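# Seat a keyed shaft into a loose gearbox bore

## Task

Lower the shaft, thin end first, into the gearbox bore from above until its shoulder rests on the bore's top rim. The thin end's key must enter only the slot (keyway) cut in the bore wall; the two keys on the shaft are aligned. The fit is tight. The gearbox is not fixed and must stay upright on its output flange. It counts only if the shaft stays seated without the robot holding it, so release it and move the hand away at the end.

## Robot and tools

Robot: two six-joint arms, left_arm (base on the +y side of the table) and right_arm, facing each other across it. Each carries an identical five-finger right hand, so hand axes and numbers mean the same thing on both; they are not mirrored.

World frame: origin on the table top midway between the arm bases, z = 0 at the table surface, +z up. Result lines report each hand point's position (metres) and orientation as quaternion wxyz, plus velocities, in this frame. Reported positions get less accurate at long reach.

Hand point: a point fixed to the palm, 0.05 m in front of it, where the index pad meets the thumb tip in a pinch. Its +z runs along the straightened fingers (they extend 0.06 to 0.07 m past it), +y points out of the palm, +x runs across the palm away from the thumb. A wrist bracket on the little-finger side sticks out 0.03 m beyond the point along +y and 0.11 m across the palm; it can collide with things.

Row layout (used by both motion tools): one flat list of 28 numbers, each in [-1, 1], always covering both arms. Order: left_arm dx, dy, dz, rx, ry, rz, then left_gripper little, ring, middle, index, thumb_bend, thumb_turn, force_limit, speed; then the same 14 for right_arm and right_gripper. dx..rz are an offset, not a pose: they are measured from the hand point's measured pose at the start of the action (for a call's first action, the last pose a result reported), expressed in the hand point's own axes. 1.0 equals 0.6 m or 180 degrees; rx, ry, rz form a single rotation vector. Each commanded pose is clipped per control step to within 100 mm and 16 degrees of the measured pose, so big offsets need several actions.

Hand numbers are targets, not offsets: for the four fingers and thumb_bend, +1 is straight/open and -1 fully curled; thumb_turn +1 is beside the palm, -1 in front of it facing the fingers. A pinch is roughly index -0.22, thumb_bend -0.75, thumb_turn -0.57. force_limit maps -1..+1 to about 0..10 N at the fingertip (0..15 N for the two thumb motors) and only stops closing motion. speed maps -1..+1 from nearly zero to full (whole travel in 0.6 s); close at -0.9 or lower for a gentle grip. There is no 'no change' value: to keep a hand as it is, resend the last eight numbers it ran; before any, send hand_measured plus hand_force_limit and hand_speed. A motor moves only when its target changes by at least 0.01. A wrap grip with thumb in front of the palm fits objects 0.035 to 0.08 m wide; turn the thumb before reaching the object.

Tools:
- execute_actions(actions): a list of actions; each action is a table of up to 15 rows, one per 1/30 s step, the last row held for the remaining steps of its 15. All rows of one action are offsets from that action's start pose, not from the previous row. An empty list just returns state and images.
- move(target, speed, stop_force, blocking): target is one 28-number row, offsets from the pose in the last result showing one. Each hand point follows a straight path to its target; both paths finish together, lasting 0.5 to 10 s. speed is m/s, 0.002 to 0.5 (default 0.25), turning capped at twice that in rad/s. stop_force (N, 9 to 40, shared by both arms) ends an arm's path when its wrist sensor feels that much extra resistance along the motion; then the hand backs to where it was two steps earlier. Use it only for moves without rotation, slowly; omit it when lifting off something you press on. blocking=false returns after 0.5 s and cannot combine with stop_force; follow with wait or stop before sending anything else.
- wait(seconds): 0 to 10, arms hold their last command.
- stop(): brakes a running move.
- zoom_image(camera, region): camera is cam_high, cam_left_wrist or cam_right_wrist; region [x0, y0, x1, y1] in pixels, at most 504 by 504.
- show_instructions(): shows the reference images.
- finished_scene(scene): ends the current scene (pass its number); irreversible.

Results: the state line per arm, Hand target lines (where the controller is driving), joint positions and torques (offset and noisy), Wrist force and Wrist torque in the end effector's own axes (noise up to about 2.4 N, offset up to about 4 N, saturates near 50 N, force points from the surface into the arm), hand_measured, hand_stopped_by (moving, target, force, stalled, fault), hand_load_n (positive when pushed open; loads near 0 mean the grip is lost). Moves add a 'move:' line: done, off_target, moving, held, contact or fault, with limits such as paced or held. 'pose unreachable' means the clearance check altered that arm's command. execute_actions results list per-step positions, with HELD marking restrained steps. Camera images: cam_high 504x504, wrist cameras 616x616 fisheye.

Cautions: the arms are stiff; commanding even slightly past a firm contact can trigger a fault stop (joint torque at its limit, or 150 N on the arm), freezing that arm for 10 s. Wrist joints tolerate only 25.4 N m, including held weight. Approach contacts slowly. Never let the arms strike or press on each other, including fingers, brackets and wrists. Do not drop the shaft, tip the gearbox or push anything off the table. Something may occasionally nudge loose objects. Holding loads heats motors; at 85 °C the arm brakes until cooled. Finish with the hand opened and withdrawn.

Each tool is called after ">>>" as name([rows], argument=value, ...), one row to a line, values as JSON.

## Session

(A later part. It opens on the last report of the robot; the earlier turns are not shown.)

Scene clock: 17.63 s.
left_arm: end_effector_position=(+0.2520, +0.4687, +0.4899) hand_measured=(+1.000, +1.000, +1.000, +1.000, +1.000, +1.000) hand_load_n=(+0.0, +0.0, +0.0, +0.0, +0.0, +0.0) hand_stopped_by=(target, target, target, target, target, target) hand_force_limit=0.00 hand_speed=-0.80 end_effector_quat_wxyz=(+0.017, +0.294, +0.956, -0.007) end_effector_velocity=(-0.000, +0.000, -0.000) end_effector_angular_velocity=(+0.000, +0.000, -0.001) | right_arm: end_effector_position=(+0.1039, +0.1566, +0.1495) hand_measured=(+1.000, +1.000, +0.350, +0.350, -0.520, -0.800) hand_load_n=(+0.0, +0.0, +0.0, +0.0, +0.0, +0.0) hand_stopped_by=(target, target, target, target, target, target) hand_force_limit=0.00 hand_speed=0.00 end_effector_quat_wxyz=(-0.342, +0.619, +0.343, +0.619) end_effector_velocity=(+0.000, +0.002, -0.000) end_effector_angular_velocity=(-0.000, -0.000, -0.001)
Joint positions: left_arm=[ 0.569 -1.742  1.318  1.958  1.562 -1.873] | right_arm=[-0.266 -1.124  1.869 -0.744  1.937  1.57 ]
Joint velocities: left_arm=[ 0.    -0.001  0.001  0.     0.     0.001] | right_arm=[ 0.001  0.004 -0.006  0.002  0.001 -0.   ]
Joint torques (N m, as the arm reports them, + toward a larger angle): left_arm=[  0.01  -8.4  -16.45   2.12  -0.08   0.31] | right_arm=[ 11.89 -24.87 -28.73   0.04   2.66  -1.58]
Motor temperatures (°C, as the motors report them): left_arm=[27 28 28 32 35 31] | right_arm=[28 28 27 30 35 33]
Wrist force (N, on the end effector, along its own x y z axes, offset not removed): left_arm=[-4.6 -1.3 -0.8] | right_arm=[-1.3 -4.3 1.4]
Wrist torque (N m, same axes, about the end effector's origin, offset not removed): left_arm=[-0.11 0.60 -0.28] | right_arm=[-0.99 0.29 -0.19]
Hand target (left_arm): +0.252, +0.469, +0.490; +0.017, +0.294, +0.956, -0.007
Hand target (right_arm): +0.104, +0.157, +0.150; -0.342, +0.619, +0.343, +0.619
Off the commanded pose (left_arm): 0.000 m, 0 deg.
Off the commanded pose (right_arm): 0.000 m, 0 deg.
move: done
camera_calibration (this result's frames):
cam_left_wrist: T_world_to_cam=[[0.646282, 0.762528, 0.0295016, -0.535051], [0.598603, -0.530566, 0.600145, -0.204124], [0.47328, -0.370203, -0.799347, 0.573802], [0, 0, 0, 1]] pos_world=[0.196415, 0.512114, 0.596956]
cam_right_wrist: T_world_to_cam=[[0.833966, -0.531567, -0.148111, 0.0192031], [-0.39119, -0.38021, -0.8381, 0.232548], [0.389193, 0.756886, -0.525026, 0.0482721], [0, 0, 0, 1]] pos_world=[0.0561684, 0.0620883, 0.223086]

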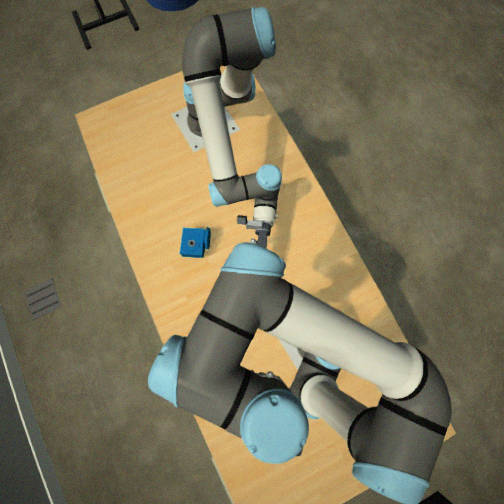

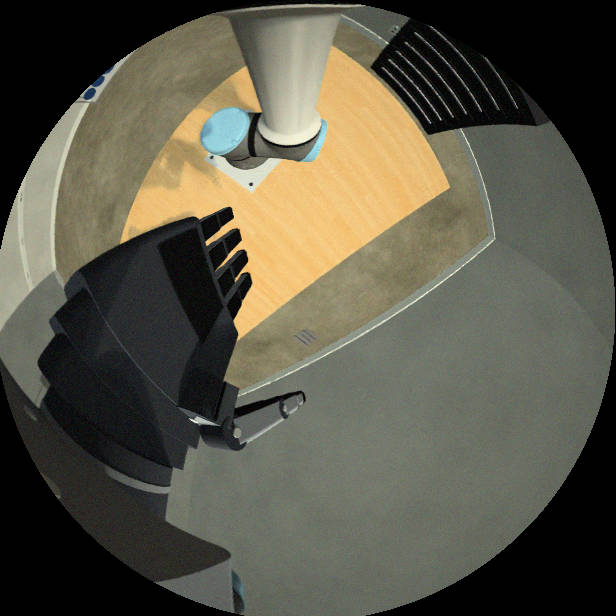

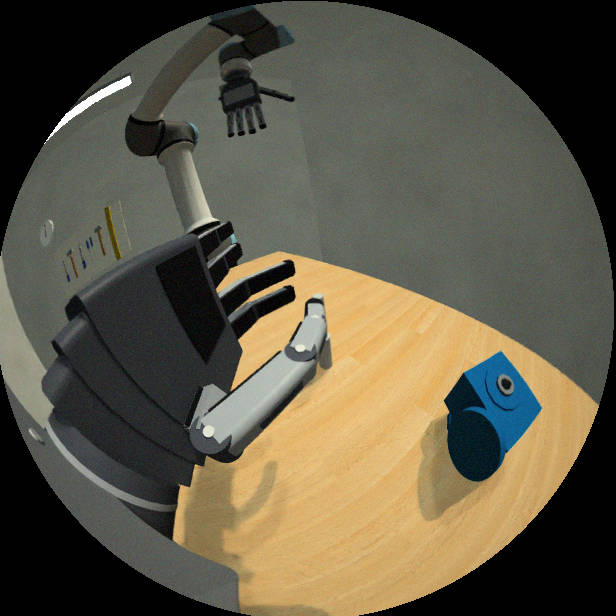

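>>> move(target=[0,0,0,0,0,0,1,1,1,1,1,1,0,-0.8,0,-0.07,0.04,0,0,0,1,1,0.35,0.35,-0.52,-0.8,0,0])

>>> zoom_image(camera="cam_right_wrist", region=[320,300,420,400])

>>> zoom_image(camera="cam_right_wrist", region=[460,340,560,440])

Scene clock: 18.63 s.
left_arm: end_effector_position=(+0.2520, +0.4687, +0.4899) hand_measured=(+1.000, +1.000, +1.000, +1.000, +1.000, +1.000) hand_load_n=(+0.0, +0.0, +0.0, +0.0, +0.0, +0.0) hand_stopped_by=(target, target, target, target, target, target) hand_force_limit=0.00 hand_speed=-0.80 end_effector_quat_wxyz=(+0.017, +0.294, +0.956, -0.007) end_effector_velocity=(-0.000, +0.000, -0.000) end_effector_angular_velocity=(+0.001, +0.000, +0.001) | right_arm: end_effector_position=(+0.0811, +0.1992, +0.1495) hand_measured=(+1.000, +1.000, +0.350, +0.350, -0.520, -0.800) hand_load_n=(+0.0, +0.0, +0.0, +0.0, +0.0, +0.0) hand_stopped_by=(target, target, target, target, target, target) hand_force_limit=0.00 hand_speed=0.00 end_effector_quat_wxyz=(-0.342, +0.619, +0.343, +0.619) end_effector_velocity=(+0.000, +0.001, -0.000) end_effector_angular_velocity=(-0.001, +0.000, -0.002)
Joint positions: left_arm=[ 0.569 -1.742  1.318  1.958  1.562 -1.873] | right_arm=[-0.206 -1.04   1.728 -0.688  1.996  1.57 ]
Joint velocities: left_arm=[ 0.    -0.     0.001  0.    -0.001 -0.001] | right_arm=[ 0.     0.002 -0.004  0.004  0.003  0.   ]
Joint torques (N m, as the arm reports them, + toward a larger angle): left_arm=[  0.15  -8.48 -16.77   2.16  -0.16   0.32] | right_arm=[ 12.25 -29.55 -29.84   0.1    2.83   1.91]
Motor temperatures (°C, as the motors report them): left_arm=[27 28 28 32 35 31] | right_arm=[28 28 27 30 35 33]
Wrist force (N, on the end effector, along its own x y z axes, offset not removed): left_arm=[-1.6 0.8 1.2] | right_arm=[0.8 0.1 2.3]
Wrist torque (N m, same axes, about the end effector's origin, offset not removed): left_arm=[-0.02 0.01 -0.12] | right_arm=[-0.17 -0.01 0.22]
Hand target (left_arm): +0.252, +0.469, +0.490; +0.017, +0.294, +0.956, -0.007
Hand target (right_arm): +0.081, +0.199, +0.149; -0.342, +0.619, +0.343, +0.619
Off the commanded pose (left_arm): 0.000 m, 0 deg.
Off the commanded pose (right_arm): 0.000 m, 0 deg.
move: done
camera_calibration (this result's frames):
cam_left_wrist: T_world_to_cam=[[0.646283, 0.762528, 0.0295017, -0.535051], [0.598602, -0.530567, 0.600145, -0.204124], [0.47328, -0.370204, -0.799347, 0.573802], [0, 0, 0, 1]] pos_world=[0.196415, 0.512114, 0.596956]
cam_right_wrist: T_world_to_cam=[[0.833999, -0.531537, -0.148035, 0.0608085], [-0.391105, -0.380234, -0.838128, 0.239758], [0.389208, 0.756895, -0.525001, 0.0248869], [0, 0, 0, 1]] pos_world=[0.0333703, 0.104649, 0.223016]

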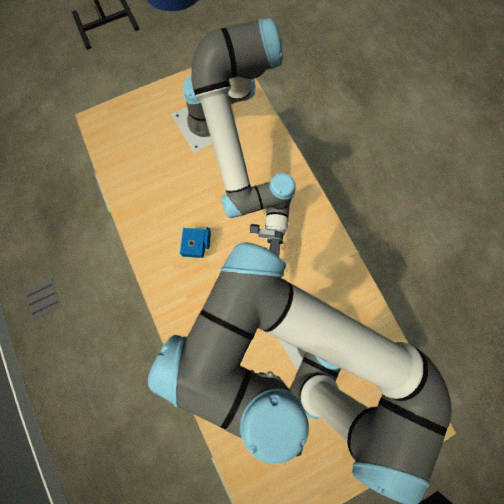

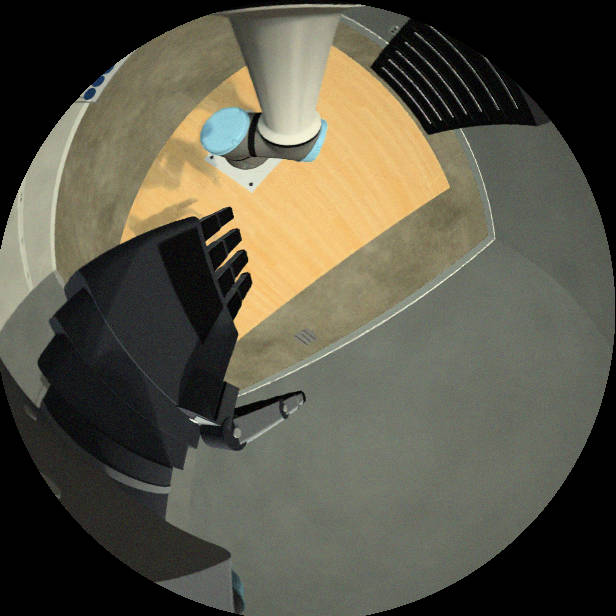

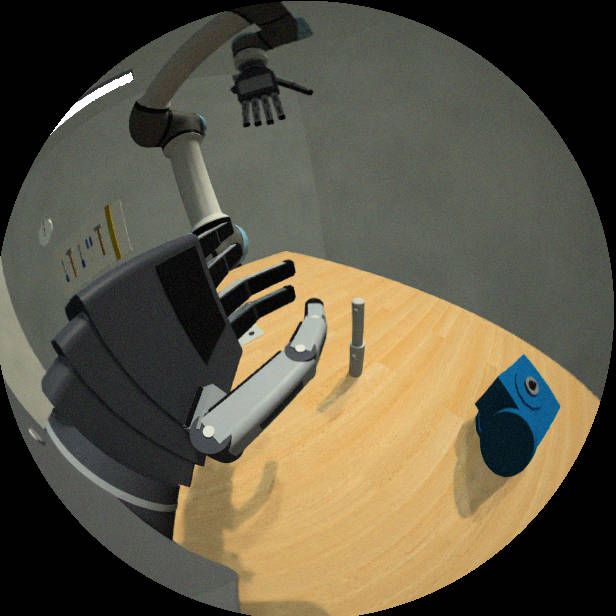

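Region (320, 300, 420, 400) of cam_right_wrist's 616x616 image, scaled by 5.040, with more detail than that image has.

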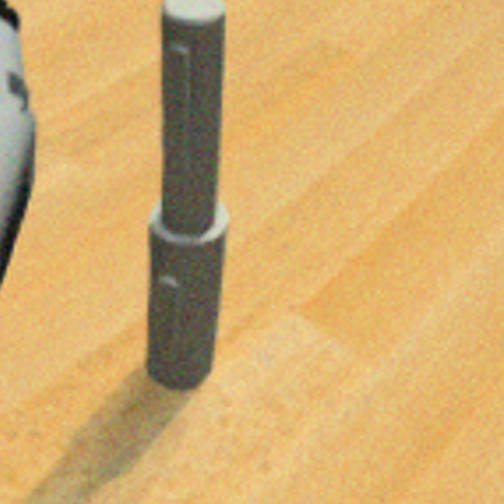

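Region (460, 340, 560, 440) of cam_right_wrist's 616x616 image, scaled by 5.040, with more detail than that image has.

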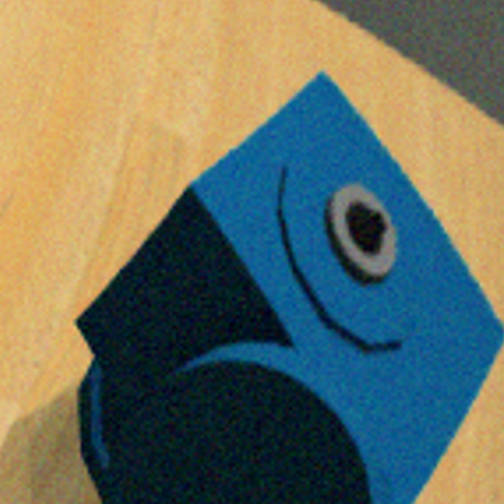

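>>> move(target=[0,0,0,0,0,0,1,1,1,1,1,1,0,-0.8,0,0.0917,0.089,0.067,0,0,1,1,0.35,0.35,-0.52,-0.8,0,0])

>>> zoom_image(camera="cam_right_wrist", region=[220,230,400,410])

Scene clock: 20.03 s.
left_arm: end_effector_position=(+0.2520, +0.4687, +0.4899) hand_measured=(+1.000, +1.000, +1.000, +1.000, +1.000, +1.000) hand_load_n=(+0.0, +0.0, +0.0, +0.0, +0.0, +0.0) hand_stopped_by=(target, target, target, target, target, target) hand_force_limit=0.00 hand_speed=-0.80 end_effector_quat_wxyz=(+0.017, +0.294, +0.956, -0.007) end_effector_velocity=(+0.000, +0.000, +0.000) end_effector_angular_velocity=(+0.002, -0.001, +0.001) | right_arm: end_effector_position=(+0.1560, +0.2150, +0.1496) hand_measured=(+1.000, +1.000, +0.350, +0.350, -0.520, -0.800) hand_load_n=(+0.0, +0.0, +0.0, +0.0, +0.0, +0.0) hand_stopped_by=(target, target, target, target, target, target) hand_force_limit=0.00 hand_speed=0.00 end_effector_quat_wxyz=(-0.405, +0.579, +0.406, +0.579) end_effector_velocity=(+0.001, +0.001, +0.000) end_effector_angular_velocity=(+0.001, -0.000, +0.007)
Joint positions: left_arm=[ 0.569 -1.742  1.318  1.958  1.562 -1.873] | right_arm=[-0.438 -1.077  1.79  -0.712  1.554  1.57 ]
Joint velocities: left_arm=[ 0.     0.001 -0.     0.001 -0.002 -0.001] | right_arm=[-0.004  0.001 -0.001 -0.001 -0.012 -0.   ]
Joint torques (N m, as the arm reports them, + toward a larger angle): left_arm=[ -0.01  -8.35 -16.57   2.07  -0.07   0.2 ] | right_arm=[-14.34 -27.79 -29.7   -3.21  -3.22   1.88]
Motor temperatures (°C, as the motors report them): left_arm=[27 28 28 32 35 31] | right_arm=[28 28 27 30 35 33]
Wrist force (N, on the end effector, along its own x y z axes, offset not removed): left_arm=[-3.2 1.5 -0.5] | right_arm=[-2.3 0.7 3.3]
Wrist torque (N m, same axes, about the end effector's origin, offset not removed): left_arm=[0.37 0.48 0.06] | right_arm=[-0.32 0.45 -0.01]
Hand target (left_arm): +0.252, +0.469, +0.490; +0.017, +0.294, +0.956, -0.007
Hand target (right_arm): +0.156, +0.215, +0.150; -0.405, +0.579, +0.406, +0.579
Off the commanded pose (left_arm): 0.000 m, 0 deg.
Off the commanded pose (right_arm): 0.000 m, 0 deg.
move: done
camera_calibration (this result's frames):
cam_left_wrist: T_world_to_cam=[[0.646283, 0.762528, 0.0295014, -0.535051], [0.598603, -0.530566, 0.600145, -0.204124], [0.47328, -0.370204, -0.799347, 0.573802], [0, 0, 0, 1]] pos_world=[0.196415, 0.512114, 0.596956]
cam_right_wrist: T_world_to_cam=[[0.926415, -0.34605, -0.14834, -0.0474663], [-0.303655, -0.453794, -0.837774, 0.27727], [0.222596, 0.82117, -0.525481, -0.00395126], [0, 0, 0, 1]] pos_world=[0.129047, 0.112642, 0.223172]

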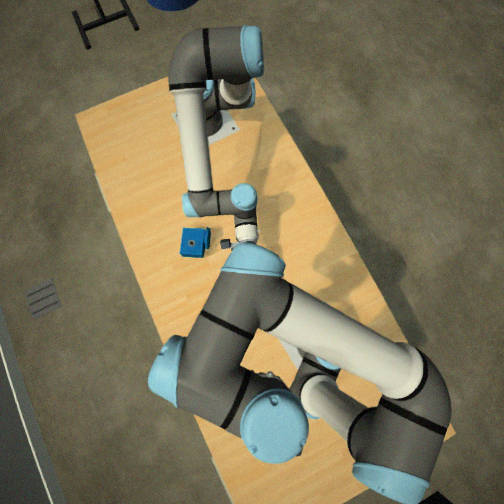

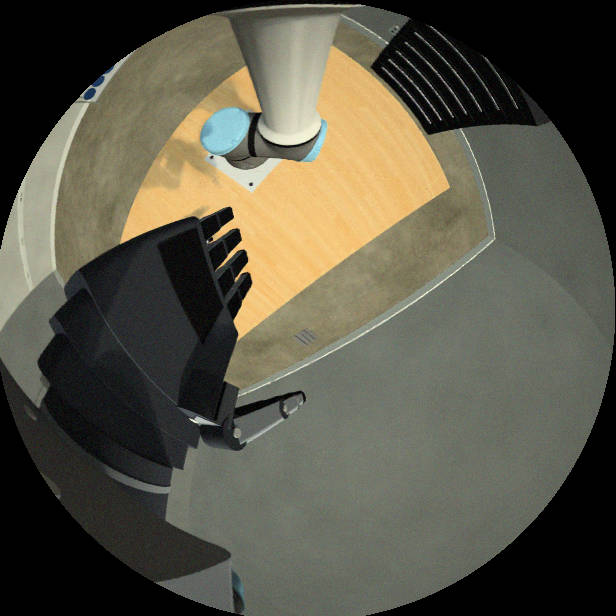

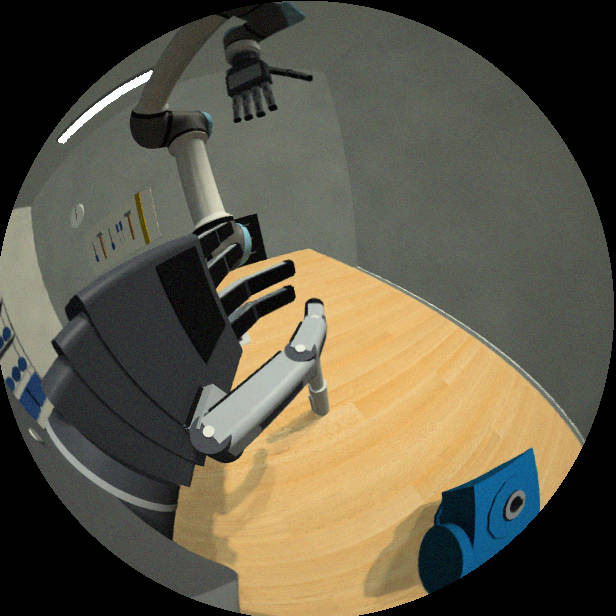

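Region (220, 230, 400, 410) of cam_right_wrist's 616x616 image, scaled by 2.800, with more detail than that image has.

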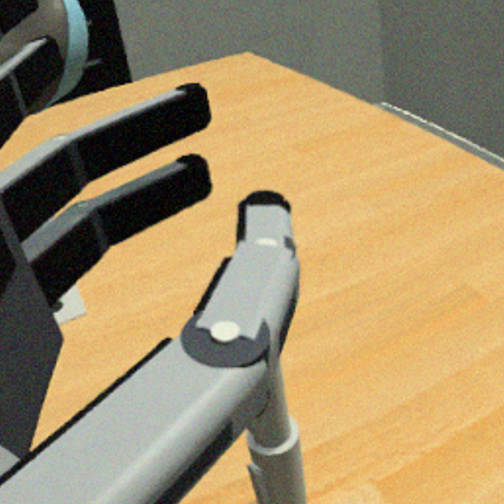

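>>> move(target=[0,0,0,0,0,0,1,1,1,1,1,1,0,-0.8,-0.07,0.013,-0.025,0,0,0,1,1,0.35,0.35,-0.52,-0.8,0,0], speed=0.06)

>>> zoom_image(camera="cam_right_wrist", region=[220,230,400,410])

Scene clock: 21.33 s.
left_arm: end_effector_position=(+0.2520, +0.4687, +0.4899) hand_measured=(+1.000, +1.000, +1.000, +1.000, +1.000, +1.000) hand_load_n=(+0.0, +0.0, +0.0, +0.0, +0.0, +0.0) hand_stopped_by=(target, target, target, target, target, target) hand_force_limit=0.00 hand_speed=-0.80 end_effector_quat_wxyz=(+0.017, +0.294, +0.956, -0.007) end_effector_velocity=(+0.000, +0.001, -0.000) end_effector_angular_velocity=(+0.002, +0.000, +0.002) | right_arm: end_effector_position=(+0.1583, +0.1983, +0.1077) hand_measured=(+1.000, +1.000, +0.350, +0.350, -0.520, -0.800) hand_load_n=(+0.0, +0.0, +0.0, +0.0, +0.0, +0.0) hand_stopped_by=(target, target, target, target, target, target) hand_force_limit=0.00 hand_speed=0.00 end_effector_quat_wxyz=(-0.405, +0.579, +0.406, +0.579) end_effector_velocity=(+0.000, -0.000, -0.001) end_effector_angular_velocity=(+0.000, +0.000, +0.000)
Joint positions: left_arm=[ 0.569 -1.742  1.318  1.958  1.562 -1.873] | right_arm=[-0.455 -1.035  1.866 -0.83   1.538  1.57 ]
Joint velocities: left_arm=[ 0.002 -0.     0.002 -0.    -0.001 -0.   ] | right_arm=[-0.001  0.001  0.002 -0.004 -0.001  0.   ]
Joint torques (N m, as the arm reports them, + toward a larger angle): left_arm=[ -0.18  -8.35 -16.96   2.23  -0.02   0.26] | right_arm=[-14.21 -28.09  -5.63  -3.02  -2.98   0.99]
Motor temperatures (°C, as the motors report them): left_arm=[27 28 28 32 35 31] | right_arm=[28 28 27 30 35 33]
Wrist force (N, on the end effector, along its own x y z axes, offset not removed): left_arm=[-5.0 -1.9 3.5] | right_arm=[-1.2 -2.4 2.0]
Wrist torque (N m, same axes, about the end effector's origin, offset not removed): left_arm=[-0.39 0.68 -0.26] | right_arm=[-0.56 0.32 0.15]
Hand target (left_arm): +0.252, +0.469, +0.490; +0.017, +0.294, +0.956, -0.007
Hand target (right_arm): +0.158, +0.198, +0.108; -0.405, +0.579, +0.406, +0.579
Off the commanded pose (left_arm): 0.000 m, 0 deg.
Off the commanded pose (right_arm): 0.000 m, 0 deg.
move: done
camera_calibration (this result's frames):
cam_left_wrist: T_world_to_cam=[[0.646282, 0.762528, 0.0295016, -0.535051], [0.598603, -0.530566, 0.600145, -0.204124], [0.47328, -0.370204, -0.799347, 0.573802], [0, 0, 0, 1]] pos_world=[0.196415, 0.512114, 0.596956]
cam_right_wrist: T_world_to_cam=[[0.926406, -0.346056, -0.148383, -0.0615675], [-0.303696, -0.453786, -0.837763, 0.235249], [0.222579, 0.821172, -0.525486, -0.0127334], [0, 0, 0, 1]] pos_world=[0.131315, 0.0959033, 0.181256]

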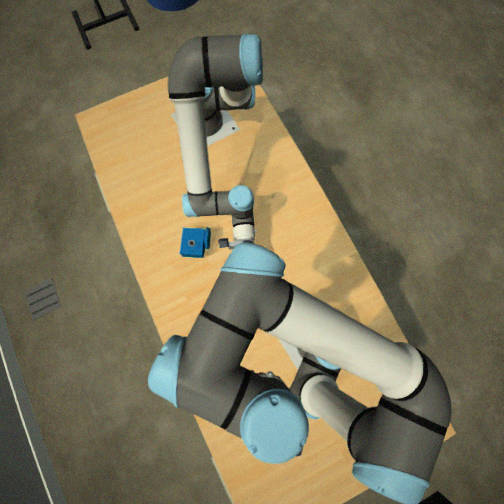

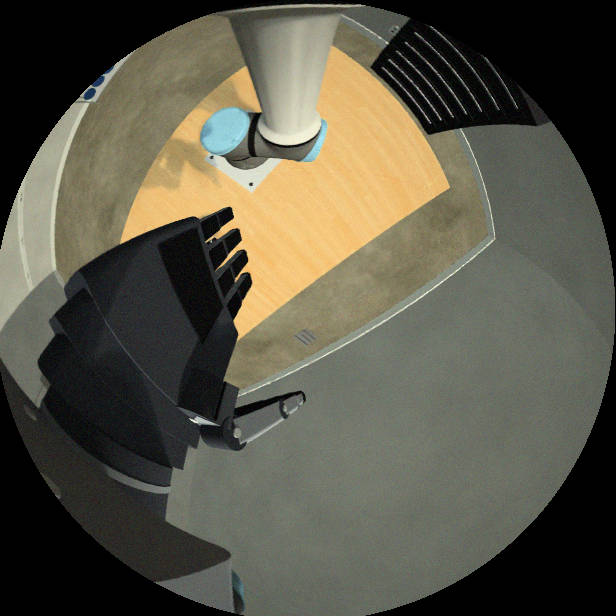

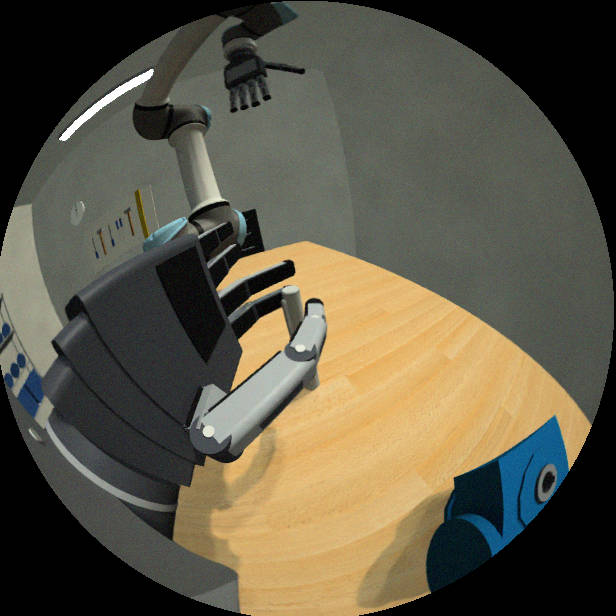

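Region (220, 230, 400, 410) of cam_right_wrist's 616x616 image, scaled by 2.800, with more detail than that image has.

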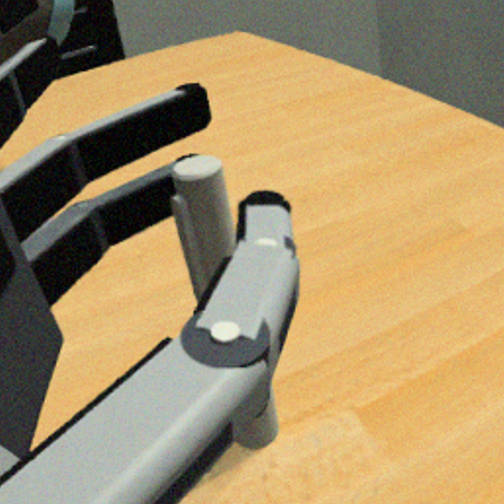

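>>> move(target=[0,0,0,0,0,0,1,1,1,1,1,1,0,-0.8,-0.138,-0.008,0.008,0,0,0,1,1,0.35,0.35,-0.52,-0.8,0,0], speed=0.03, stop_force=12)

>>> zoom_image(camera="cam_right_wrist", region=[200,160,400,360])

Scene clock: 24.60 s.
left_arm: end_effector_position=(+0.2520, +0.4687, +0.4899) hand_measured=(+1.000, +1.000, +1.000, +1.000, +1.000, +1.000) hand_load_n=(+0.0, +0.0, +0.0, +0.0, +0.0, +0.0) hand_stopped_by=(target, target, target, target, target, target) hand_force_limit=0.00 hand_speed=-0.80 end_effector_quat_wxyz=(+0.017, +0.294, +0.956, -0.007) end_effector_velocity=(+0.000, -0.000, -0.000) end_effector_angular_velocity=(-0.001, +0.000, +0.001) | right_arm: end_effector_position=(+0.1556, +0.2044, +0.0249) hand_measured=(+1.000, +1.000, +0.350, +0.350, -0.520, -0.800) hand_load_n=(+0.0, +0.0, +0.0, +0.0, +0.0, +0.0) hand_stopped_by=(target, target, target, target, target, target) hand_force_limit=0.00 hand_speed=0.00 end_effector_quat_wxyz=(-0.405, +0.579, +0.406, +0.579) end_effector_velocity=(+0.001, +0.000, -0.001) end_effector_angular_velocity=(+0.001, -0.000, -0.001)
Joint positions: left_arm=[ 0.569 -1.742  1.318  1.958  1.562 -1.873] | right_arm=[-0.445 -0.865  1.866 -1.001  1.547  1.57 ]
Joint velocities: left_arm=[ 0.001  0.    -0.    -0.001  0.001  0.001] | right_arm=[-0.001  0.003 -0.001 -0.004 -0.    -0.   ]
Joint torques (N m, as the arm reports them, + toward a larger angle): left_arm=[  0.04  -8.43 -16.75   2.21  -0.07   0.24] | right_arm=[ 12.13 -30.43 -24.37  -3.18   2.77   1.7 ]
Motor temperatures (°C, as the motors report them): left_arm=[27 28 28 32 35 31] | right_arm=[28 28 27 30 35 33]
Wrist force (N, on the end effector, along its own x y z axes, offset not removed): left_arm=[-4.1 -2.5 -0.1] | right_arm=[-0.3 -0.7 1.2]
Wrist torque (N m, same axes, about the end effector's origin, offset not removed): left_arm=[-0.15 0.41 -0.40] | right_arm=[-0.24 0.21 0.30]
Hand target (left_arm): +0.252, +0.469, +0.490; +0.017, +0.294, +0.956, -0.007
Hand target (right_arm): +0.156, +0.204, +0.025; -0.405, +0.579, +0.406, +0.579
Off the commanded pose (left_arm): 0.000 m, 0 deg.
Off the commanded pose (right_arm): 0.000 m, 0 deg.
move: done
camera_calibration (this result's frames):
cam_left_wrist: T_world_to_cam=[[0.646283, 0.762527, 0.0295013, -0.535051], [0.598602, -0.530567, 0.600145, -0.204124], [0.47328, -0.370204, -0.799347, 0.573802], [0, 0, 0, 1]] pos_world=[0.196415, 0.512114, 0.596956]
cam_right_wrist: T_world_to_cam=[[0.926406, -0.346057, -0.148382, -0.0692418], [-0.303698, -0.453796, -0.837757, 0.167899], [0.222576, 0.821166, -0.525496, -0.0606296], [0, 0, 0, 1]] pos_world=[0.128631, 0.102017, 0.0985236]

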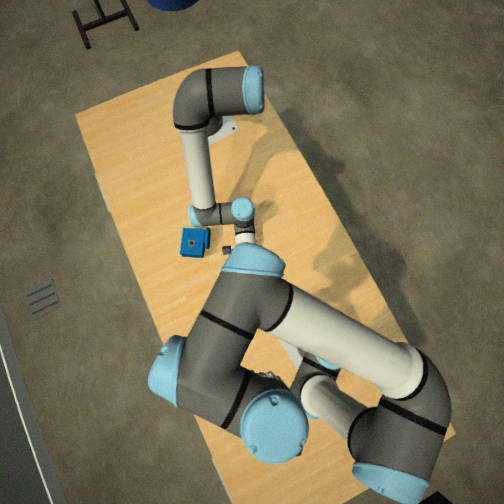

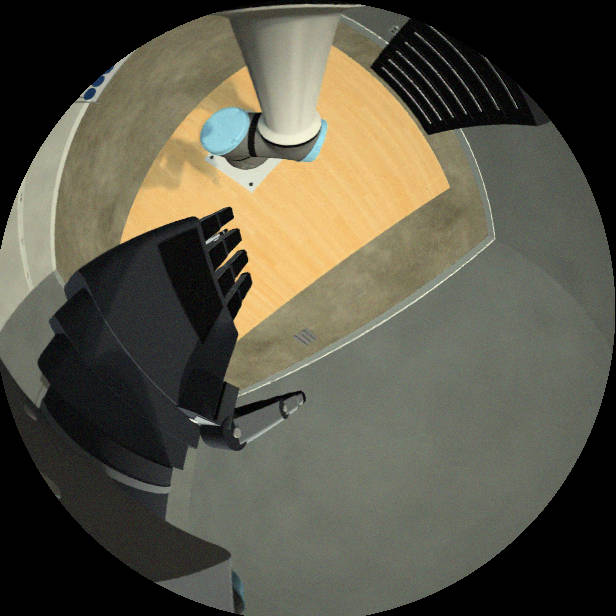

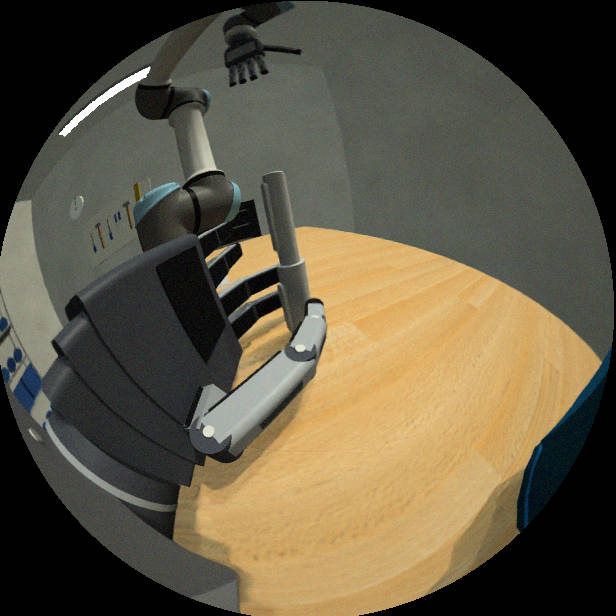

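Region (200, 160, 400, 360) of cam_right_wrist's 616x616 image, scaled by 2.520, with more detail than that image has.

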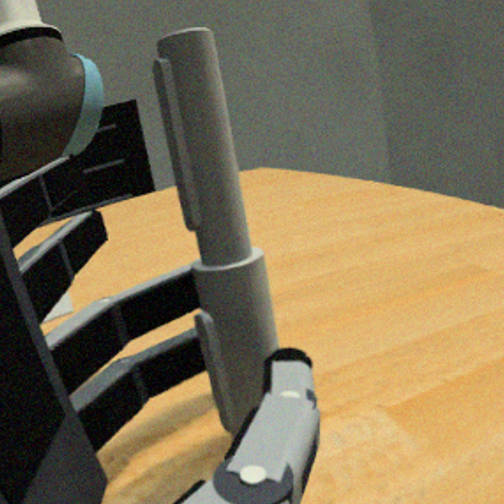

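>>> move(target=[0,0,0,0,0,0,1,1,1,1,1,1,0,-0.8,0,0,0.004,0,0,0,1,1,-0.4,-0.4,-0.62,-0.8,1,-0.9])

>>> zoom_image(camera="cam_right_wrist", region=[200,160,400,360])

Scene clock: 27.00 s.
left_arm: end_effector_position=(+0.2520, +0.4687, +0.4899) hand_measured=(+1.000, +1.000, +1.000, +1.000, +1.000, +1.000) hand_load_n=(+0.0, +0.0, +0.0, +0.0, +0.0, +0.0) hand_stopped_by=(target, target, target, target, target, target) hand_force_limit=0.00 hand_speed=-0.80 end_effector_quat_wxyz=(+0.017, +0.294, +0.956, -0.007) end_effector_velocity=(+0.000, +0.000, +0.000) end_effector_angular_velocity=(+0.001, -0.001, +0.001) | right_arm: end_effector_position=(+0.1564, +0.2067, +0.0249) hand_measured=(+1.000, +1.000, +0.010, +0.020, -0.612, -0.800) hand_load_n=(+0.0, +0.0, +9.5, +8.5, +11.5, -0.5) hand_stopped_by=(target, target, force, force, target, target) hand_force_limit=1.00 hand_speed=-0.90 end_effector_quat_wxyz=(-0.405, +0.579, +0.406, +0.579) end_effector_velocity=(-0.000, -0.000, -0.000) end_effector_angular_velocity=(-0.001, +0.000, -0.000)
Joint positions: left_arm=[ 0.569 -1.742  1.318  1.958  1.562 -1.873] | right_arm=[-0.445 -0.861  1.859 -0.996  1.548  1.57 ]
Joint velocities: left_arm=[ 0.     0.001 -0.001  0.    -0.001 -0.001] | right_arm=[ 0.    -0.     0.001  0.001  0.    -0.   ]
Joint torques (N m, as the arm reports them, + toward a larger angle): left_arm=[  0.08  -8.44 -16.51   2.19   0.04   0.21] | right_arm=[ 10.42 -31.81 -21.73  -0.69   2.82   1.5 ]
Motor temperatures (°C, as the motors report them): left_arm=[27 28 28 32 35 31] | right_arm=[28 28 27 30 35 33]
Wrist force (N, on the end effector, along its own x y z axes, offset not removed): left_arm=[-4.5 0.8 3.7] | right_arm=[3.1 -3.8 -0.8]
Wrist torque (N m, same axes, about the end effector's origin, offset not removed): left_arm=[-0.14 0.56 -0.18] | right_arm=[-0.32 0.31 0.13]
Hand target (left_arm): +0.252, +0.469, +0.490; +0.017, +0.294, +0.956, -0.007
Hand target (right_arm): +0.156, +0.207, +0.025; -0.405, +0.579, +0.406, +0.579
Off the commanded pose (left_arm): 0.000 m, 0 deg.
Off the commanded pose (right_arm): 0.000 m, 0 deg.
move: done
camera_calibration (this result's frames):
cam_left_wrist: T_world_to_cam=[[0.646283, 0.762528, 0.0295015, -0.535051], [0.598603, -0.530567, 0.600145, -0.204124], [0.47328, -0.370204, -0.799347, 0.573802], [0, 0, 0, 1]] pos_world=[0.196415, 0.512114, 0.596956]
cam_right_wrist: T_world_to_cam=[[0.926412, -0.346041, -0.148382, -0.0692171], [-0.303688, -0.453796, -0.837761, 0.169176], [0.222564, 0.821173, -0.52549, -0.0626665], [0, 0, 0, 1]] pos_world=[0.129448, 0.104279, 0.0985277]

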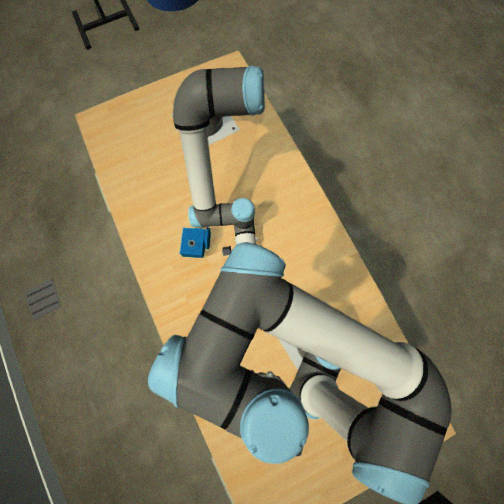

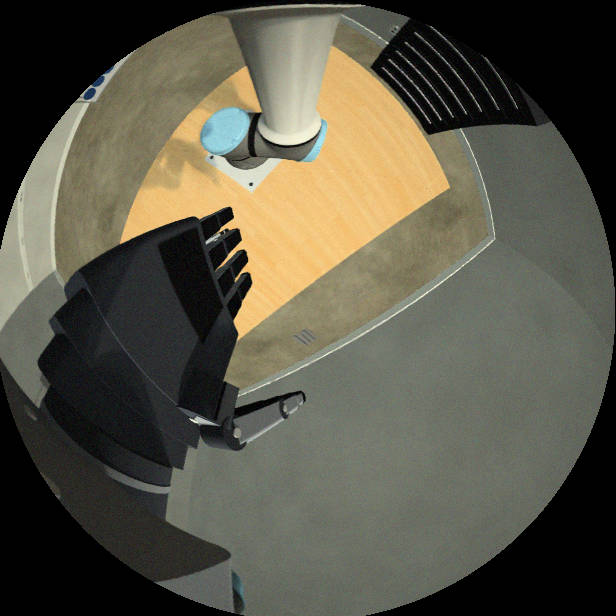

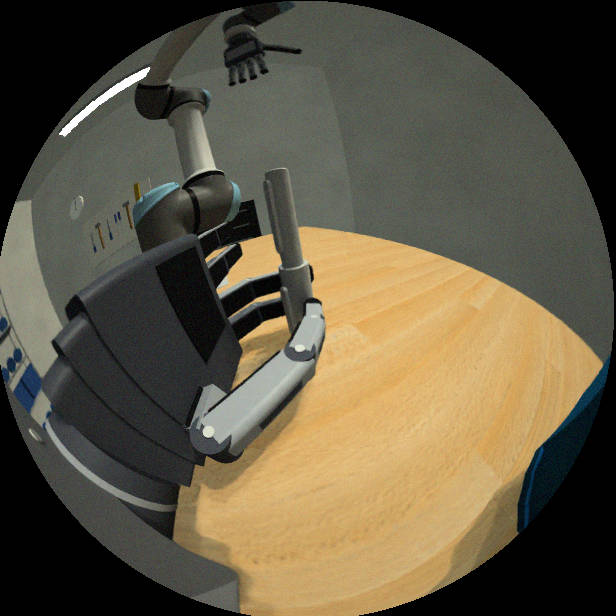

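Region (200, 160, 400, 360) of cam_right_wrist's 616x616 image, scaled by 2.520, with more detail than that image has.

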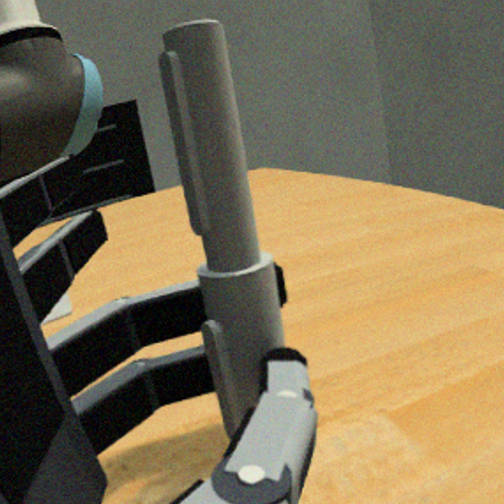

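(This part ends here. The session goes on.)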